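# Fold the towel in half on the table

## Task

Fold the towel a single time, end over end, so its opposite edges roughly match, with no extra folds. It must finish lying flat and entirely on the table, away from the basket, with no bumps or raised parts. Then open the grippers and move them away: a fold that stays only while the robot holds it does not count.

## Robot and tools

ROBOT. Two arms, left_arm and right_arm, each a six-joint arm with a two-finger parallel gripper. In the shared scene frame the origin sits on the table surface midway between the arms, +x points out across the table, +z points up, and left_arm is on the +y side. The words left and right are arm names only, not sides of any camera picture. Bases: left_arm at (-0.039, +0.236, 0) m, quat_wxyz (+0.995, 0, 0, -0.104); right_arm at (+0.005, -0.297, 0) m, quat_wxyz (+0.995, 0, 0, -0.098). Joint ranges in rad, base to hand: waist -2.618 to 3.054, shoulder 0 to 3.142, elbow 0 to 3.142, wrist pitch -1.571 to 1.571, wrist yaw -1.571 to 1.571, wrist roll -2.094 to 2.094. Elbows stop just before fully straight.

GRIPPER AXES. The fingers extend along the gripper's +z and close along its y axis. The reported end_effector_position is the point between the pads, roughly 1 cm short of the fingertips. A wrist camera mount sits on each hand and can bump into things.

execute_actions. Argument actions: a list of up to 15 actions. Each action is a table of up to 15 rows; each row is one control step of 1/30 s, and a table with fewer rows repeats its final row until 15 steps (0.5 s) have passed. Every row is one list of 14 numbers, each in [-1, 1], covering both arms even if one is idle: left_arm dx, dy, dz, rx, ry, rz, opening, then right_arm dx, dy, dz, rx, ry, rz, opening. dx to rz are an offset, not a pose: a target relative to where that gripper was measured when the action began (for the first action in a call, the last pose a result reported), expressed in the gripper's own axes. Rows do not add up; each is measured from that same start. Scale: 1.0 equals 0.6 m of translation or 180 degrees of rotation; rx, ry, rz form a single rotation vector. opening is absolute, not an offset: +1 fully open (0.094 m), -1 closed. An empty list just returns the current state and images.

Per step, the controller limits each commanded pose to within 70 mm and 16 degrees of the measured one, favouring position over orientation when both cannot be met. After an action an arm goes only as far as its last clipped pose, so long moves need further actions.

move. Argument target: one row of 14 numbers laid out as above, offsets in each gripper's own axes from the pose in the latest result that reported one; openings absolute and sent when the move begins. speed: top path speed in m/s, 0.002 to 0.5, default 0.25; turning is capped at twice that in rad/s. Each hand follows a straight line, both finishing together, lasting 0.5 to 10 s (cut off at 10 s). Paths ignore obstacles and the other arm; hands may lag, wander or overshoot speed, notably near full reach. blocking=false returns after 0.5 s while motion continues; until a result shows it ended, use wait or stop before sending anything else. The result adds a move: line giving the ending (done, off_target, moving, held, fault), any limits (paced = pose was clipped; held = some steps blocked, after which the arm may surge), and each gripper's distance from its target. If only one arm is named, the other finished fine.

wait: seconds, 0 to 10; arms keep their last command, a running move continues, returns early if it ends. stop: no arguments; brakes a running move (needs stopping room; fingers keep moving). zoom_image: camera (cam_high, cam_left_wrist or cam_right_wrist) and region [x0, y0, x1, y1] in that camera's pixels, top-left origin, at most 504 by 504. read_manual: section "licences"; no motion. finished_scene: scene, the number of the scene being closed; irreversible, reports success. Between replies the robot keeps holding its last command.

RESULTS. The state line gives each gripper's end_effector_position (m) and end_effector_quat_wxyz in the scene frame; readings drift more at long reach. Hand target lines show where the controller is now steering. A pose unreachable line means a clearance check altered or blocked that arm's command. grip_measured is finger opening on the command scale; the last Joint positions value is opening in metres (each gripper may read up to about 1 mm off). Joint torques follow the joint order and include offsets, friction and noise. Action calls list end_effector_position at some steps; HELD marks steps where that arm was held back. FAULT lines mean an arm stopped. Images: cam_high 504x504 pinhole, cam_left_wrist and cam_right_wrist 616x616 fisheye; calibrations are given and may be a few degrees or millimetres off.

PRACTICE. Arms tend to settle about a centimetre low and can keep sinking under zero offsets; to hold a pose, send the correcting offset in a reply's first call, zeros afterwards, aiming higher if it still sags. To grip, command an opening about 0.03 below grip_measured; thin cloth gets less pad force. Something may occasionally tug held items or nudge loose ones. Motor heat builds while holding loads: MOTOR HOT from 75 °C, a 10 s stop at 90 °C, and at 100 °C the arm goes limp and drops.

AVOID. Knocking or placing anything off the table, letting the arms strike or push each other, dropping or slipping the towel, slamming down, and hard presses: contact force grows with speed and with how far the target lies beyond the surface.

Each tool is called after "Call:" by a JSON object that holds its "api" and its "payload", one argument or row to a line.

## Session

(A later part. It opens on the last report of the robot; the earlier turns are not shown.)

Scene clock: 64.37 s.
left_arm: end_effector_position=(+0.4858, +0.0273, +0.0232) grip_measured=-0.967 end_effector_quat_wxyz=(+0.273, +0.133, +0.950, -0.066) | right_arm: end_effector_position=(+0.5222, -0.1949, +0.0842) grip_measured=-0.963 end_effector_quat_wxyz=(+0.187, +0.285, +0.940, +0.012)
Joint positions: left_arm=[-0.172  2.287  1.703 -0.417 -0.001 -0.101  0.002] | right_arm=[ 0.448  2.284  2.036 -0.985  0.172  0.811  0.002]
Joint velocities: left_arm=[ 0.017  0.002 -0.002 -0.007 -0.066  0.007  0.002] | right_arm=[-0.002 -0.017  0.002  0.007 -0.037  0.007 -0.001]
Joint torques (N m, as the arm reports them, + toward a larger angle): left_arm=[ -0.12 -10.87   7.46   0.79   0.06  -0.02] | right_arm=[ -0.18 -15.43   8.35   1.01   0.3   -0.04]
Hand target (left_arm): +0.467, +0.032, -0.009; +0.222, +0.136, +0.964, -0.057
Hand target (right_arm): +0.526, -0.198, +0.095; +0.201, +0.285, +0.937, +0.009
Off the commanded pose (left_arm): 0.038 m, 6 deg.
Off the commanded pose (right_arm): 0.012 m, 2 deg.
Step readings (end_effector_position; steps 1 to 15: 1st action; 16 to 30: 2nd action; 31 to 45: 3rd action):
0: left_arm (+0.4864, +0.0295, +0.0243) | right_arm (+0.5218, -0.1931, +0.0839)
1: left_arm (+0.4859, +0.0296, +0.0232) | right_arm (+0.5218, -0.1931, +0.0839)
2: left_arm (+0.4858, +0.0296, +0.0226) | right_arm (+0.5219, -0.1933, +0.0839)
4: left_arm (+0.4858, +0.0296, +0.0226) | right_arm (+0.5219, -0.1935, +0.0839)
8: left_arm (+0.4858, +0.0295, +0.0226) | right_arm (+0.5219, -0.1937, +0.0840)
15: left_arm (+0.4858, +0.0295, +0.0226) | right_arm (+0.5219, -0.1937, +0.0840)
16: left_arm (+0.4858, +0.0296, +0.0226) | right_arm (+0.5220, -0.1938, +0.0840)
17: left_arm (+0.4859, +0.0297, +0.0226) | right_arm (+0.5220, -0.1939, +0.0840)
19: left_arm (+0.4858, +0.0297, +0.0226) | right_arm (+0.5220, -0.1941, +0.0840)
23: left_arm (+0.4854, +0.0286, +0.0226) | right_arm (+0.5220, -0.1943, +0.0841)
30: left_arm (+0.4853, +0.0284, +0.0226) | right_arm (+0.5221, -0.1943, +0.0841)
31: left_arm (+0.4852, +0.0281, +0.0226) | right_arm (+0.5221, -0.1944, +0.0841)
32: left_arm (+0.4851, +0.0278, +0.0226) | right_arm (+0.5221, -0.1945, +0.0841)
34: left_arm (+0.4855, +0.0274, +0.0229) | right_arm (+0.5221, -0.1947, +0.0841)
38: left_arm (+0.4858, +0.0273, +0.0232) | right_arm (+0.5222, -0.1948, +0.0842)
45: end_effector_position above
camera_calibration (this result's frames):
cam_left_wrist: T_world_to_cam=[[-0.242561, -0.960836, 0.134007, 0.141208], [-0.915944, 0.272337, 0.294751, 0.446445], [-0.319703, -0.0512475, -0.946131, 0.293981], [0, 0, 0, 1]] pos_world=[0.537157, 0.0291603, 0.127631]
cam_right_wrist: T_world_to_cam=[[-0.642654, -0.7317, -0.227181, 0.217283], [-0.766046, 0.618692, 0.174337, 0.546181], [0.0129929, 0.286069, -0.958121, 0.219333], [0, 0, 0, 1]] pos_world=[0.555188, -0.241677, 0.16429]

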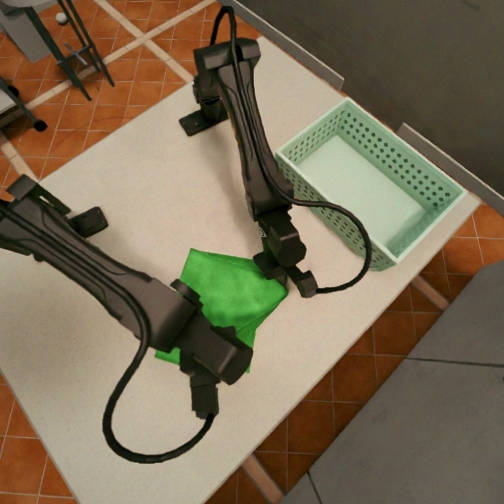

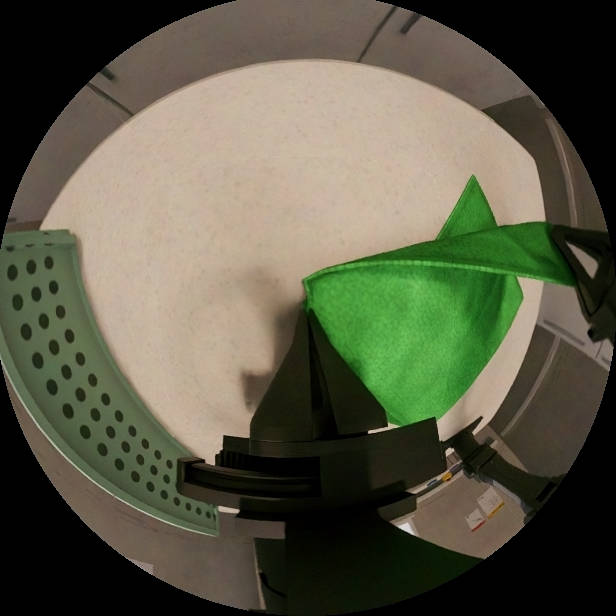

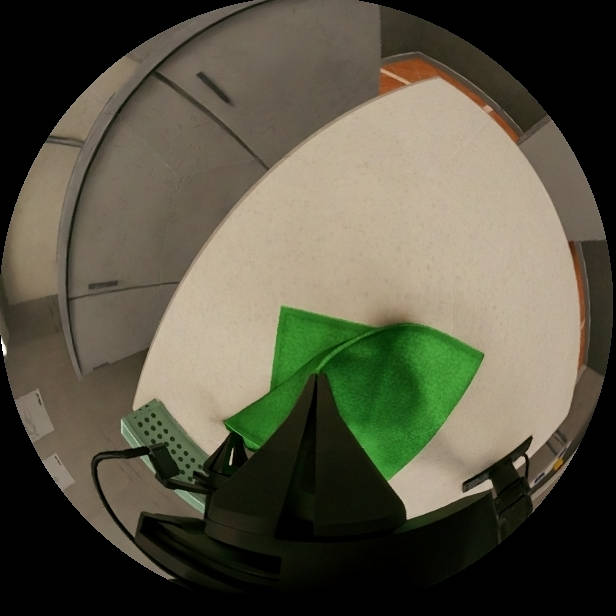

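Call:
{"api": "move", "payload": {
  "target": [0.063,-0.208,-0.258,0,0,0,-1,0.007,-0.125,-0.113,0,0,0,-1],
  "speed": 0.13
}}

Scene clock: 67.97 s.
left_arm: end_effector_position=(+0.3472, -0.0577, +0.1400) grip_measured=-0.968 end_effector_quat_wxyz=(+0.280, +0.134, +0.947, -0.077) | right_arm: end_effector_position=(+0.4586, -0.2444, +0.1283) grip_measured=-0.963 end_effector_quat_wxyz=(+0.181, +0.285, +0.941, +0.013)
Joint positions: left_arm=[-0.505  1.881  1.55  -0.672 -0.168 -0.384  0.002] | right_arm=[ 0.363  1.965  1.719 -0.984  0.135  0.731  0.002]
Joint velocities: left_arm=[ 0.002  0.007 -0.002 -0.066  0.007 -0.051 -0.   ] | right_arm=[-0.002 -0.022 -0.007 -0.11  -0.022 -0.037  0.001]
Joint torques (N m, as the arm reports them, + toward a larger angle): left_arm=[ -0.31 -11.66   8.18   1.02  -0.19  -0.03] | right_arm=[ -0.6  -14.13   5.84   1.04   0.13  -0.09]
Hand target (left_arm): +0.341, -0.053, +0.139; +0.273, +0.133, +0.951, -0.066
Hand target (right_arm): +0.455, -0.249, +0.135; +0.186, +0.285, +0.940, +0.013
Off the commanded pose (left_arm): 0.008 m, 2 deg.
Off the commanded pose (right_arm): 0.010 m, 1 deg.
move: done
camera_calibration (this result's frames):
cam_left_wrist: T_world_to_cam=[[-0.250715, -0.956056, 0.151983, 0.0108613], [-0.917861, 0.284667, 0.276579, 0.312128], [-0.30769, -0.0701566, -0.948897, 0.350962], [0, 0, 0, 1]] pos_world=[0.3972, -0.0538461, 0.245048]
cam_right_wrist: T_world_to_cam=[[-0.643692, -0.73144, -0.225069, 0.150403], [-0.76528, 0.616222, 0.186056, 0.517988], [0.00260379, 0.292004, -0.956414, 0.282596], [0, 0, 0, 1]] pos_world=[0.492483, -0.291704, 0.207754]

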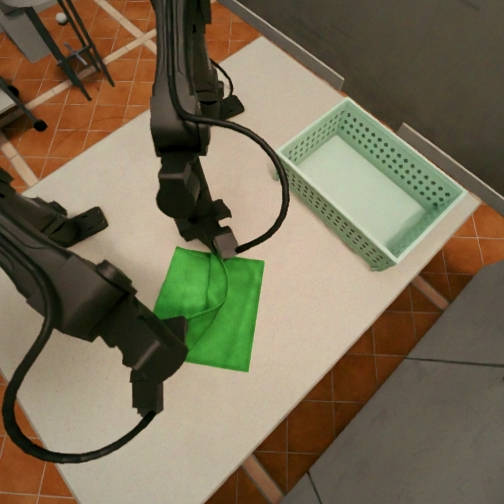

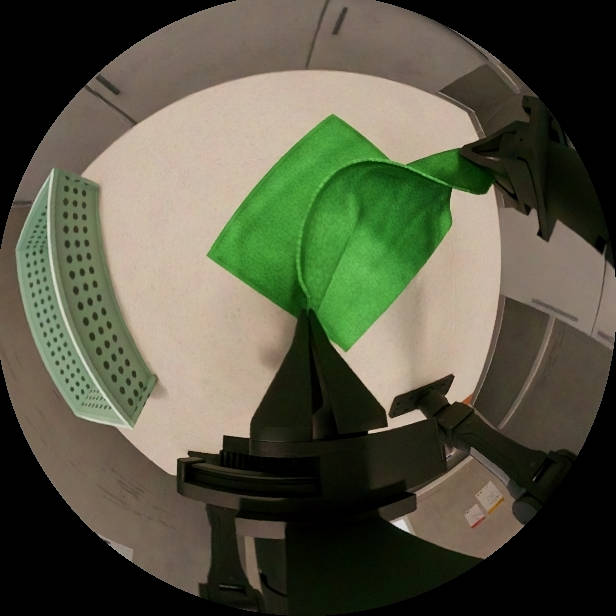

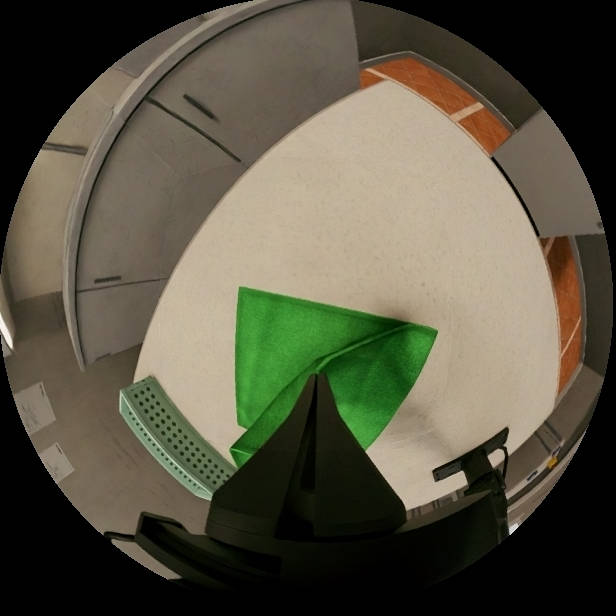

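Call:
{"api": "move", "payload": {
  "target": [0.047,0.122,0.158,0,0,0,-1,-0.01,0.098,0.16,0,0,0,-1],
  "speed": 0.1
}}

Scene clock: 71.60 s.
left_arm: end_effector_position=(+0.3984, -0.0092, +0.0529) grip_measured=-0.968 end_effector_quat_wxyz=(+0.293, +0.132, +0.944, -0.081) | right_arm: end_effector_position=(+0.5104, -0.2114, +0.0294) grip_measured=-0.963 end_effector_quat_wxyz=(+0.146, +0.284, +0.948, +0.001)
Joint positions: left_arm=[-0.331  1.994  1.331 -0.294 -0.075 -0.237  0.002] | right_arm=[ 0.411  2.322  1.909 -0.897  0.139  0.778  0.002]
Joint velocities: left_arm=[-0.017  0.012 -0.007 -0.037  0.022  0.037  0.   ] | right_arm=[ 0.012 -0.012  0.002 -0.11   0.037  0.007 -0.001]
Joint torques (N m, as the arm reports them, + toward a larger angle): left_arm=[  0.65 -10.56   6.39   1.4    0.04   0.03] | right_arm=[  0.48 -15.22  10.45   1.12   0.21   0.06]
Hand target (left_arm): +0.395, -0.004, +0.041; +0.281, +0.134, +0.947, -0.077
Hand target (right_arm): +0.527, -0.206, +0.050; +0.182, +0.285, +0.941, +0.013
Off the commanded pose (left_arm): 0.014 m, 2 deg.
Off the commanded pose (right_arm): 0.026 m, 4 deg.
move: off_target (left_arm, right_arm)
camera_calibration (this result's frames):
cam_left_wrist: T_world_to_cam=[[-0.253591, -0.954329, 0.157946, 0.0841451], [-0.924509, 0.287151, 0.250652, 0.373416], [-0.284559, -0.082459, -0.955106, 0.278482], [0, 0, 0, 1]] pos_world=[0.44581, -0.00396125, 0.159092]
cam_right_wrist: T_world_to_cam=[[-0.657065, -0.733641, -0.173311, 0.190524], [-0.750604, 0.615463, 0.240415, 0.546486], [-0.0697115, 0.288056, -0.955073, 0.214332], [0, 0, 0, 1]] pos_world=[0.550322, -0.258305, 0.106339]

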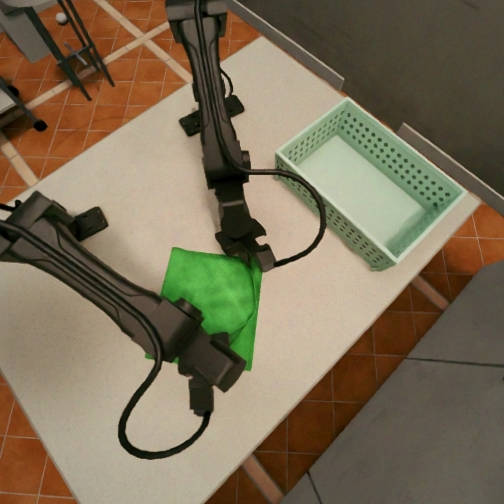

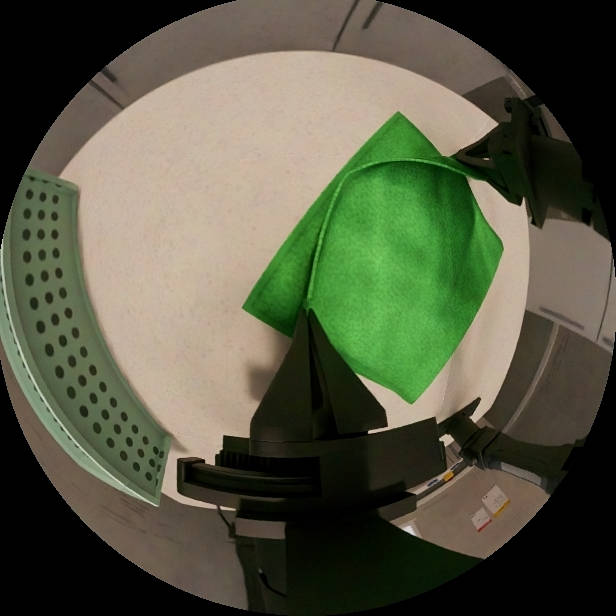

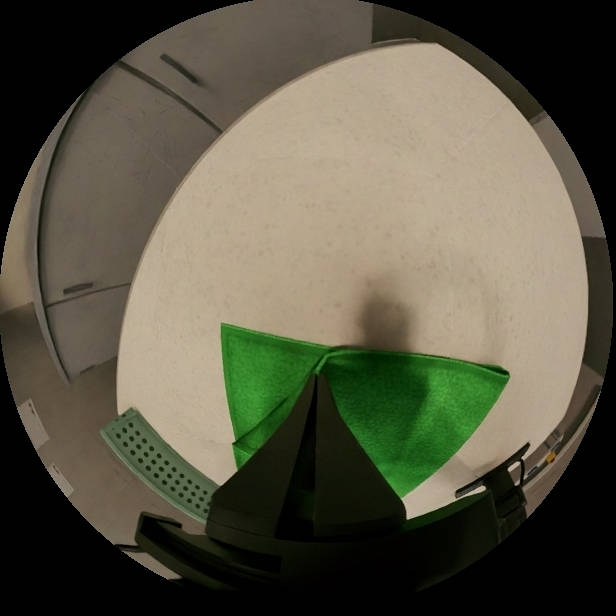

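Call:
{"api": "move", "payload": {
  "target": [0.035,0.02,0.02,0,0.01,0,-1,-0.03,0.045,-0.02,0,-0.02,0,-1],
  "speed": 0.06
}}

Call:
{"api": "move", "payload": {
  "target": [0,0.01,0,0,0,0,0.3,-0.025,0.035,-0.025,0,-0.02,0,0.3],
  "speed": 0.1
}}

Call:
{"api": "move", "payload": {
  "target": [-0.04,0.02,-0.15,0,0,0,0.6,-0.07,0.02,-0.17,-0.05,-0.05,0,0.6],
  "speed": 0.15
}}

Call:
{"api": "move", "payload": {
  "target": [0.25,0.2,-0.3,0,0,0,0.6,0.15,-0.45,-0.25,0,0,-0.15,0.6]
}}

Scene clock: 74.93 s.
left_arm: end_effector_position=(+0.3956, -0.0041, +0.0425) grip_measured=-0.968 end_effector_quat_wxyz=(+0.291, +0.134, +0.944, -0.084) | right_arm: end_effector_position=(+0.5282, -0.1990, +0.0323) grip_measured=-0.963 end_effector_quat_wxyz=(+0.159, +0.281, +0.946, -0.009)
Joint positions: left_arm=[-0.32   1.994  1.286 -0.25  -0.061 -0.227  0.002] | right_arm=[ 0.438  2.404  2.057 -0.955  0.174  0.796  0.002]
Joint velocities: left_arm=[-0.002 -0.007 -0.007 -0.022 -0.022 -0.007 -0.001] | right_arm=[-0.002 -0.002 -0.017 -0.022  0.022 -0.022 -0.001]
Joint torques (N m, as the arm reports them, + toward a larger angle): left_arm=[  0.85 -10.56   6.     1.35   0.02   0.05] | right_arm=[  0.4  -15.6   10.47   0.77   0.3    0.06]
Hand target (left_arm): +0.391, +0.003, +0.030; +0.278, +0.133, +0.948, -0.079
Hand target (right_arm): +0.536, -0.197, +0.048; +0.177, +0.283, +0.943, -0.007
Off the commanded pose (left_arm): 0.015 m, 2 deg.
Off the commanded pose (right_arm): 0.018 m, 2 deg.
move: off_target (left_arm, right_arm)
camera_calibration (this result's frames):
cam_left_wrist: T_world_to_cam=[[-0.257568, -0.952336, 0.163446, 0.0913128], [-0.922106, 0.292805, 0.252952, 0.370968], [-0.288753, -0.0855624, -0.953573, 0.269814], [0, 0, 0, 1]] pos_world=[0.443501, 0.00142502, 0.148526]
cam_right_wrist: T_world_to_cam=[[-0.653404, -0.738542, -0.16619, 0.208687], [-0.755202, 0.62078, 0.210483, 0.555949], [-0.052283, 0.263038, -0.963368, 0.200814], [0, 0, 0, 1]] pos_world=[0.566709, -0.24382, 0.111122]

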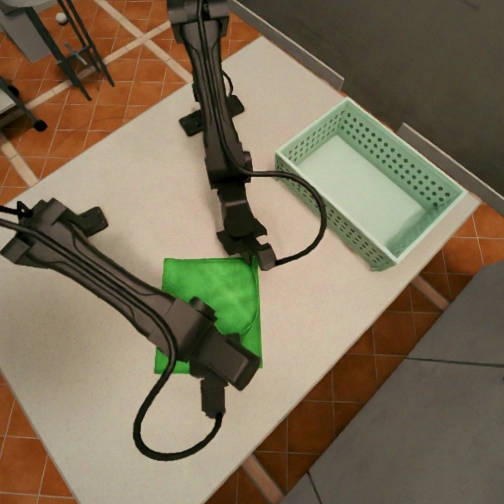

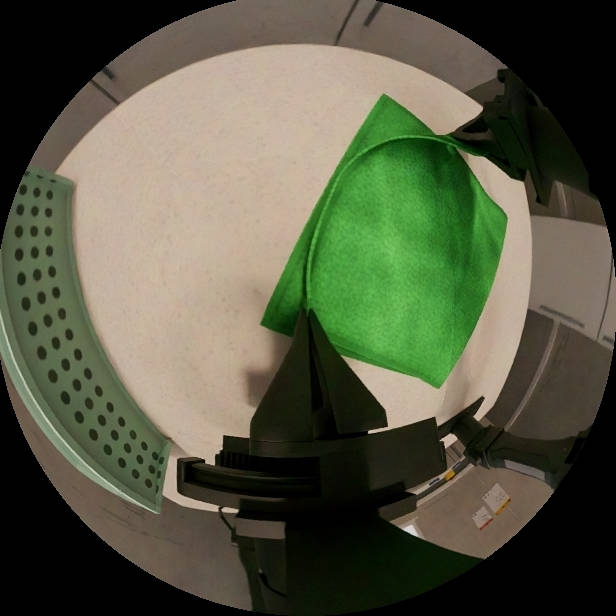

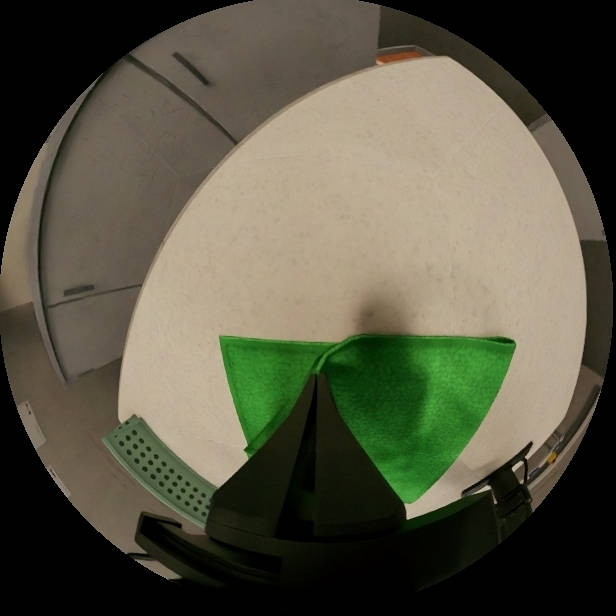

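Scene clock: 75.77 s.
left_arm: end_effector_position=(+0.3961, -0.0047, +0.0430) grip_measured=+0.297 end_effector_quat_wxyz=(+0.292, +0.136, +0.943, -0.085) | right_arm: end_effector_position=(+0.5423, -0.1887, +0.0412) grip_measured=+0.298 end_effector_quat_wxyz=(+0.178, +0.278, +0.944, -0.015)
Joint positions: left_arm=[-0.32   1.994  1.286 -0.247 -0.059 -0.222  0.061] | right_arm=[ 0.462  2.456  2.174 -0.996  0.21   0.808  0.061]
Joint velocities: left_arm=[ 0.007 -0.002 -0.002  0.022 -0.051  0.081 -0.   ] | right_arm=[-0.022  0.012 -0.012 -0.051  0.081  0.007 -0.001]
Joint torques (N m, as the arm reports them, + toward a larger angle): left_arm=[  1.1  -11.68   7.26   1.35   0.04   0.05] | right_arm=[  0.39 -15.29  10.5    0.81   0.3    0.04]
Hand target (left_arm): +0.397, +0.002, +0.042; +0.291, +0.134, +0.944, -0.084
Hand target (right_arm): +0.547, -0.188, +0.053; +0.189, +0.281, +0.941, -0.017
Off the commanded pose (left_arm): 0.006 m, 0 deg.
Off the commanded pose (right_arm): 0.012 m, 1 deg.
move: off_target (right_arm)
camera_calibration (this result's frames):
cam_left_wrist: T_world_to_cam=[[-0.263085, -0.951006, 0.1624, 0.0930597], [-0.921386, 0.297581, 0.249988, 0.371261], [-0.286067, -0.0838651, -0.954533, 0.269273], [0, 0, 0, 1]] pos_world=[0.443588, 0.000602665, 0.149106]
cam_right_wrist: T_world_to_cam=[[-0.645911, -0.744176, -0.1703, 0.222094], [-0.763132, 0.623345, 0.170504, 0.564742], [-0.0207297, 0.240091, -0.970529, 0.18629], [0, 0, 0, 1]] pos_world=[0.578287, -0.231478, 0.122331]

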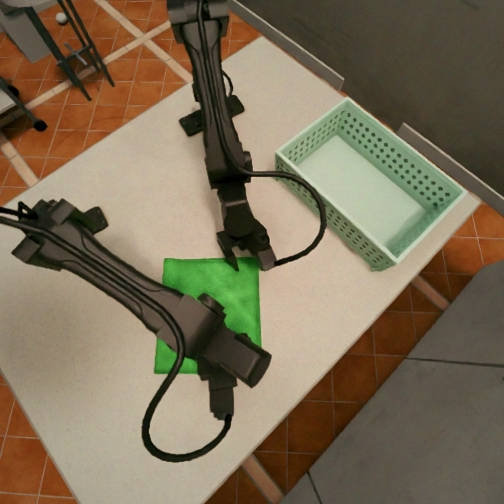

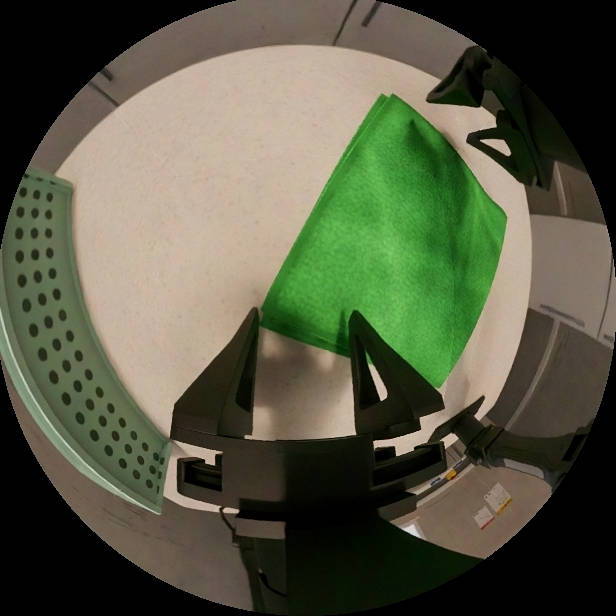

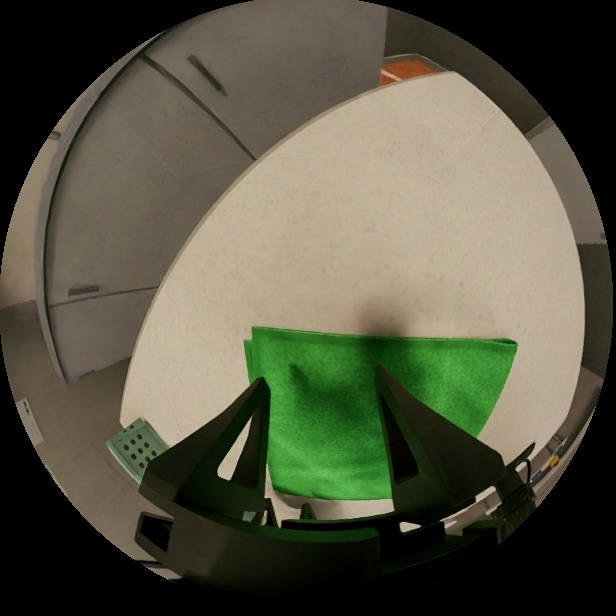

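Scene clock: 77.17 s.
left_arm: end_effector_position=(+0.3691, +0.0192, +0.1217) grip_measured=+0.597 end_effector_quat_wxyz=(+0.294, +0.138, +0.942, -0.085) | right_arm: end_effector_position=(+0.5446, -0.1875, +0.1379) grip_measured=+0.598 end_effector_quat_wxyz=(+0.255, +0.264, +0.930, +0.030)
Joint positions: left_arm=[-0.3    1.766  1.312 -0.496 -0.047 -0.203  0.075] | right_arm=[ 0.462  2.251  2.135 -0.974  0.207  0.769  0.075]
Joint velocities: left_arm=[ 0.002 -0.017 -0.002 -0.066  0.022 -0.051 -0.001] | right_arm=[-0.002 -0.002 -0.007 -0.037 -0.022 -0.022 -0.   ]
Joint torques (N m, as the arm reports them, + toward a larger angle): left_arm=[  0.82 -10.3   10.57   1.08   0.02   0.04] | right_arm=[ -0.03 -16.39   6.97   1.46   0.12  -0.08]
Hand target (left_arm): +0.370, +0.024, +0.129; +0.293, +0.136, +0.943, -0.085
Hand target (right_arm): +0.547, -0.187, +0.151; +0.272, +0.261, +0.925, +0.038
Off the commanded pose (left_arm): 0.009 m, 0 deg.
Off the commanded pose (right_arm): 0.015 m, 2 deg.
move: off_target (right_arm)
camera_calibration (this result's frames):
cam_left_wrist: T_world_to_cam=[[-0.266006, -0.950306, 0.161741, 0.0970143], [-0.921404, 0.299964, 0.247056, 0.319988], [-0.283295, -0.0833106, -0.955407, 0.337836], [0, 0, 0, 1]] pos_world=[0.416352, 0.0243534, 0.228024]
cam_right_wrist: T_world_to_cam=[[-0.576259, -0.758206, -0.30504, 0.218952], [-0.805323, 0.59038, 0.0539137, 0.582159], [0.139212, 0.276724, -0.950812, 0.196953], [0, 0, 0, 1]] pos_world=[0.567581, -0.232186, 0.222669]

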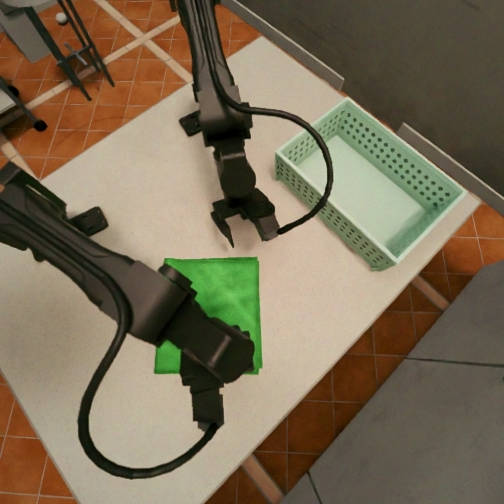

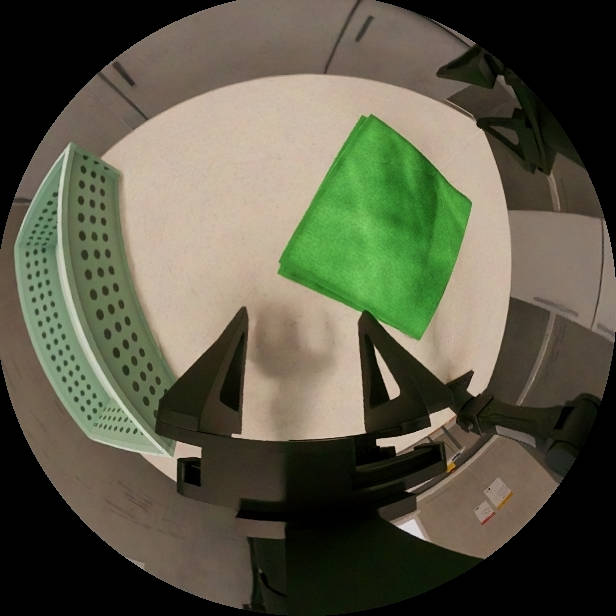

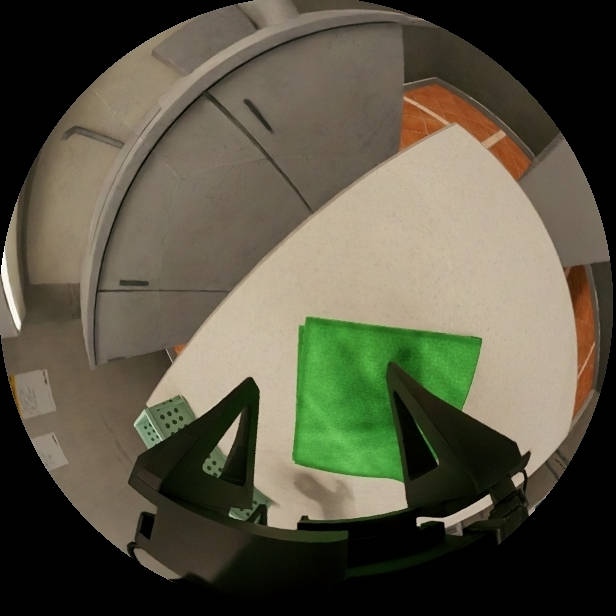

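Scene clock: 79.20 s.
left_arm: end_effector_position=(+0.1998, +0.2056, +0.1760) grip_measured=+0.597 end_effector_quat_wxyz=(+0.306, +0.139, +0.939, -0.079) | right_arm: end_effector_position=(+0.2833, -0.3623, +0.1746) grip_measured=+0.598 end_effector_quat_wxyz=(+0.260, +0.043, +0.964, -0.027)
Joint positions: left_arm=[ 0.283  0.897  0.866 -0.952  0.278  0.286  0.075] | right_arm=[-0.077  1.143  1.024 -0.926 -0.064 -0.167  0.075]
Joint velocities: left_arm=[0.012 0.007 0.007 0.022 0.066 0.037 0.   ] | right_arm=[-0.007 -0.002 -0.022 -0.022 -0.081 -0.051 -0.002]
Joint torques (N m, as the arm reports them, + toward a larger angle): left_arm=[ 0.94 -2.56  7.18  1.05  0.2   0.05] | right_arm=[-0.76 -4.73  6.25  1.24 -0.12 -0.06]
Hand target (left_arm): +0.191, +0.206, +0.171; +0.295, +0.138, +0.942, -0.084
Hand target (right_arm): +0.277, -0.362, +0.172; +0.256, +0.042, +0.966, -0.023
Off the commanded pose (left_arm): 0.009 m, 2 deg.
Off the commanded pose (right_arm): 0.007 m, 1 deg.
move: done
camera_calibration (this result's frames):
cam_left_wrist: T_world_to_cam=[[-0.268801, -0.951988, 0.146508, 0.223936], [-0.928204, 0.296648, 0.224583, 0.100676], [-0.257262, -0.0756207, -0.963378, 0.351861], [0, 0, 0, 1]] pos_world=[0.244163, 0.209927, 0.283557]
cam_right_wrist: T_world_to_cam=[[-0.225176, -0.969446, -0.0973146, -0.265264], [-0.973571, 0.22779, -0.0164912, 0.40151], [0.0381546, 0.0910293, -0.995117, 0.285664], [0, 0, 0, 1]] pos_world=[0.320268, -0.374622, 0.265077]

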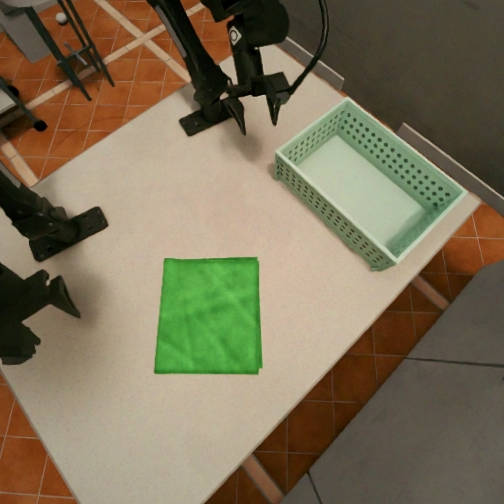

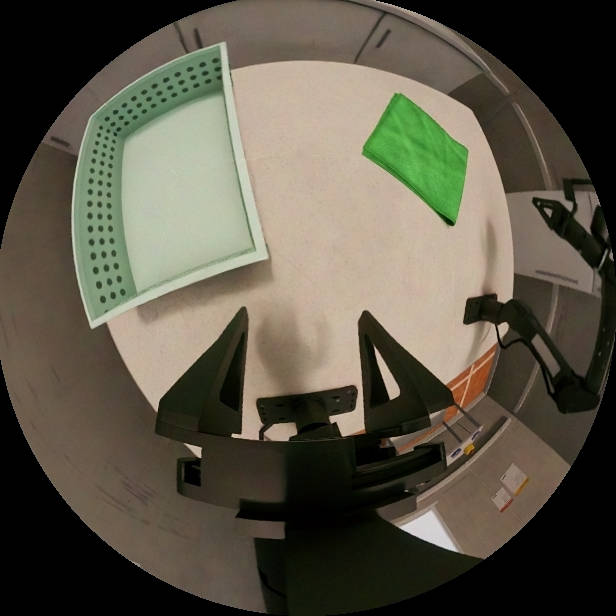

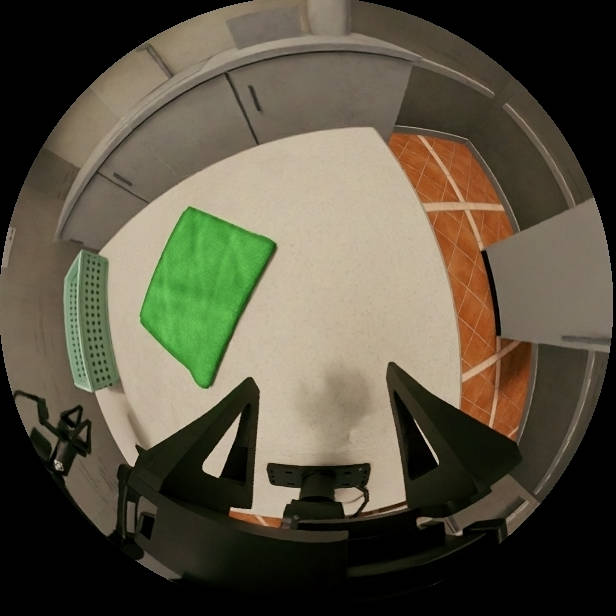

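Call:
{"api": "zoom_image", "payload": {
  "camera": "cam_left_wrist",
  "region": [350,80,500,240]
}}

Region (350, 80, 500, 240) of cam_left_wrist's 616x616 image, scaled by 3.150, with more detail than that image has; it fills the left 472 columns of this view, and the rest is white.

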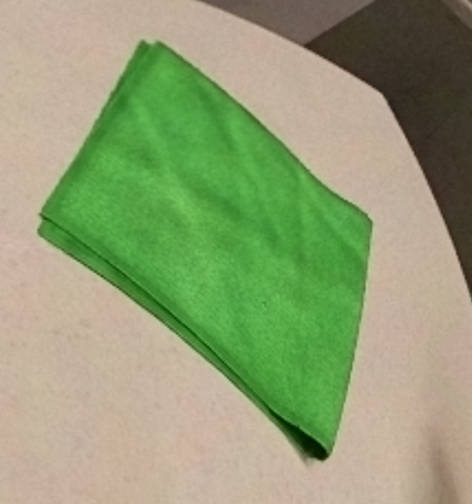

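Call:
{"api": "finished_scene", "payload": {
  "scene": 1
}}

The scene is finished: the task was done.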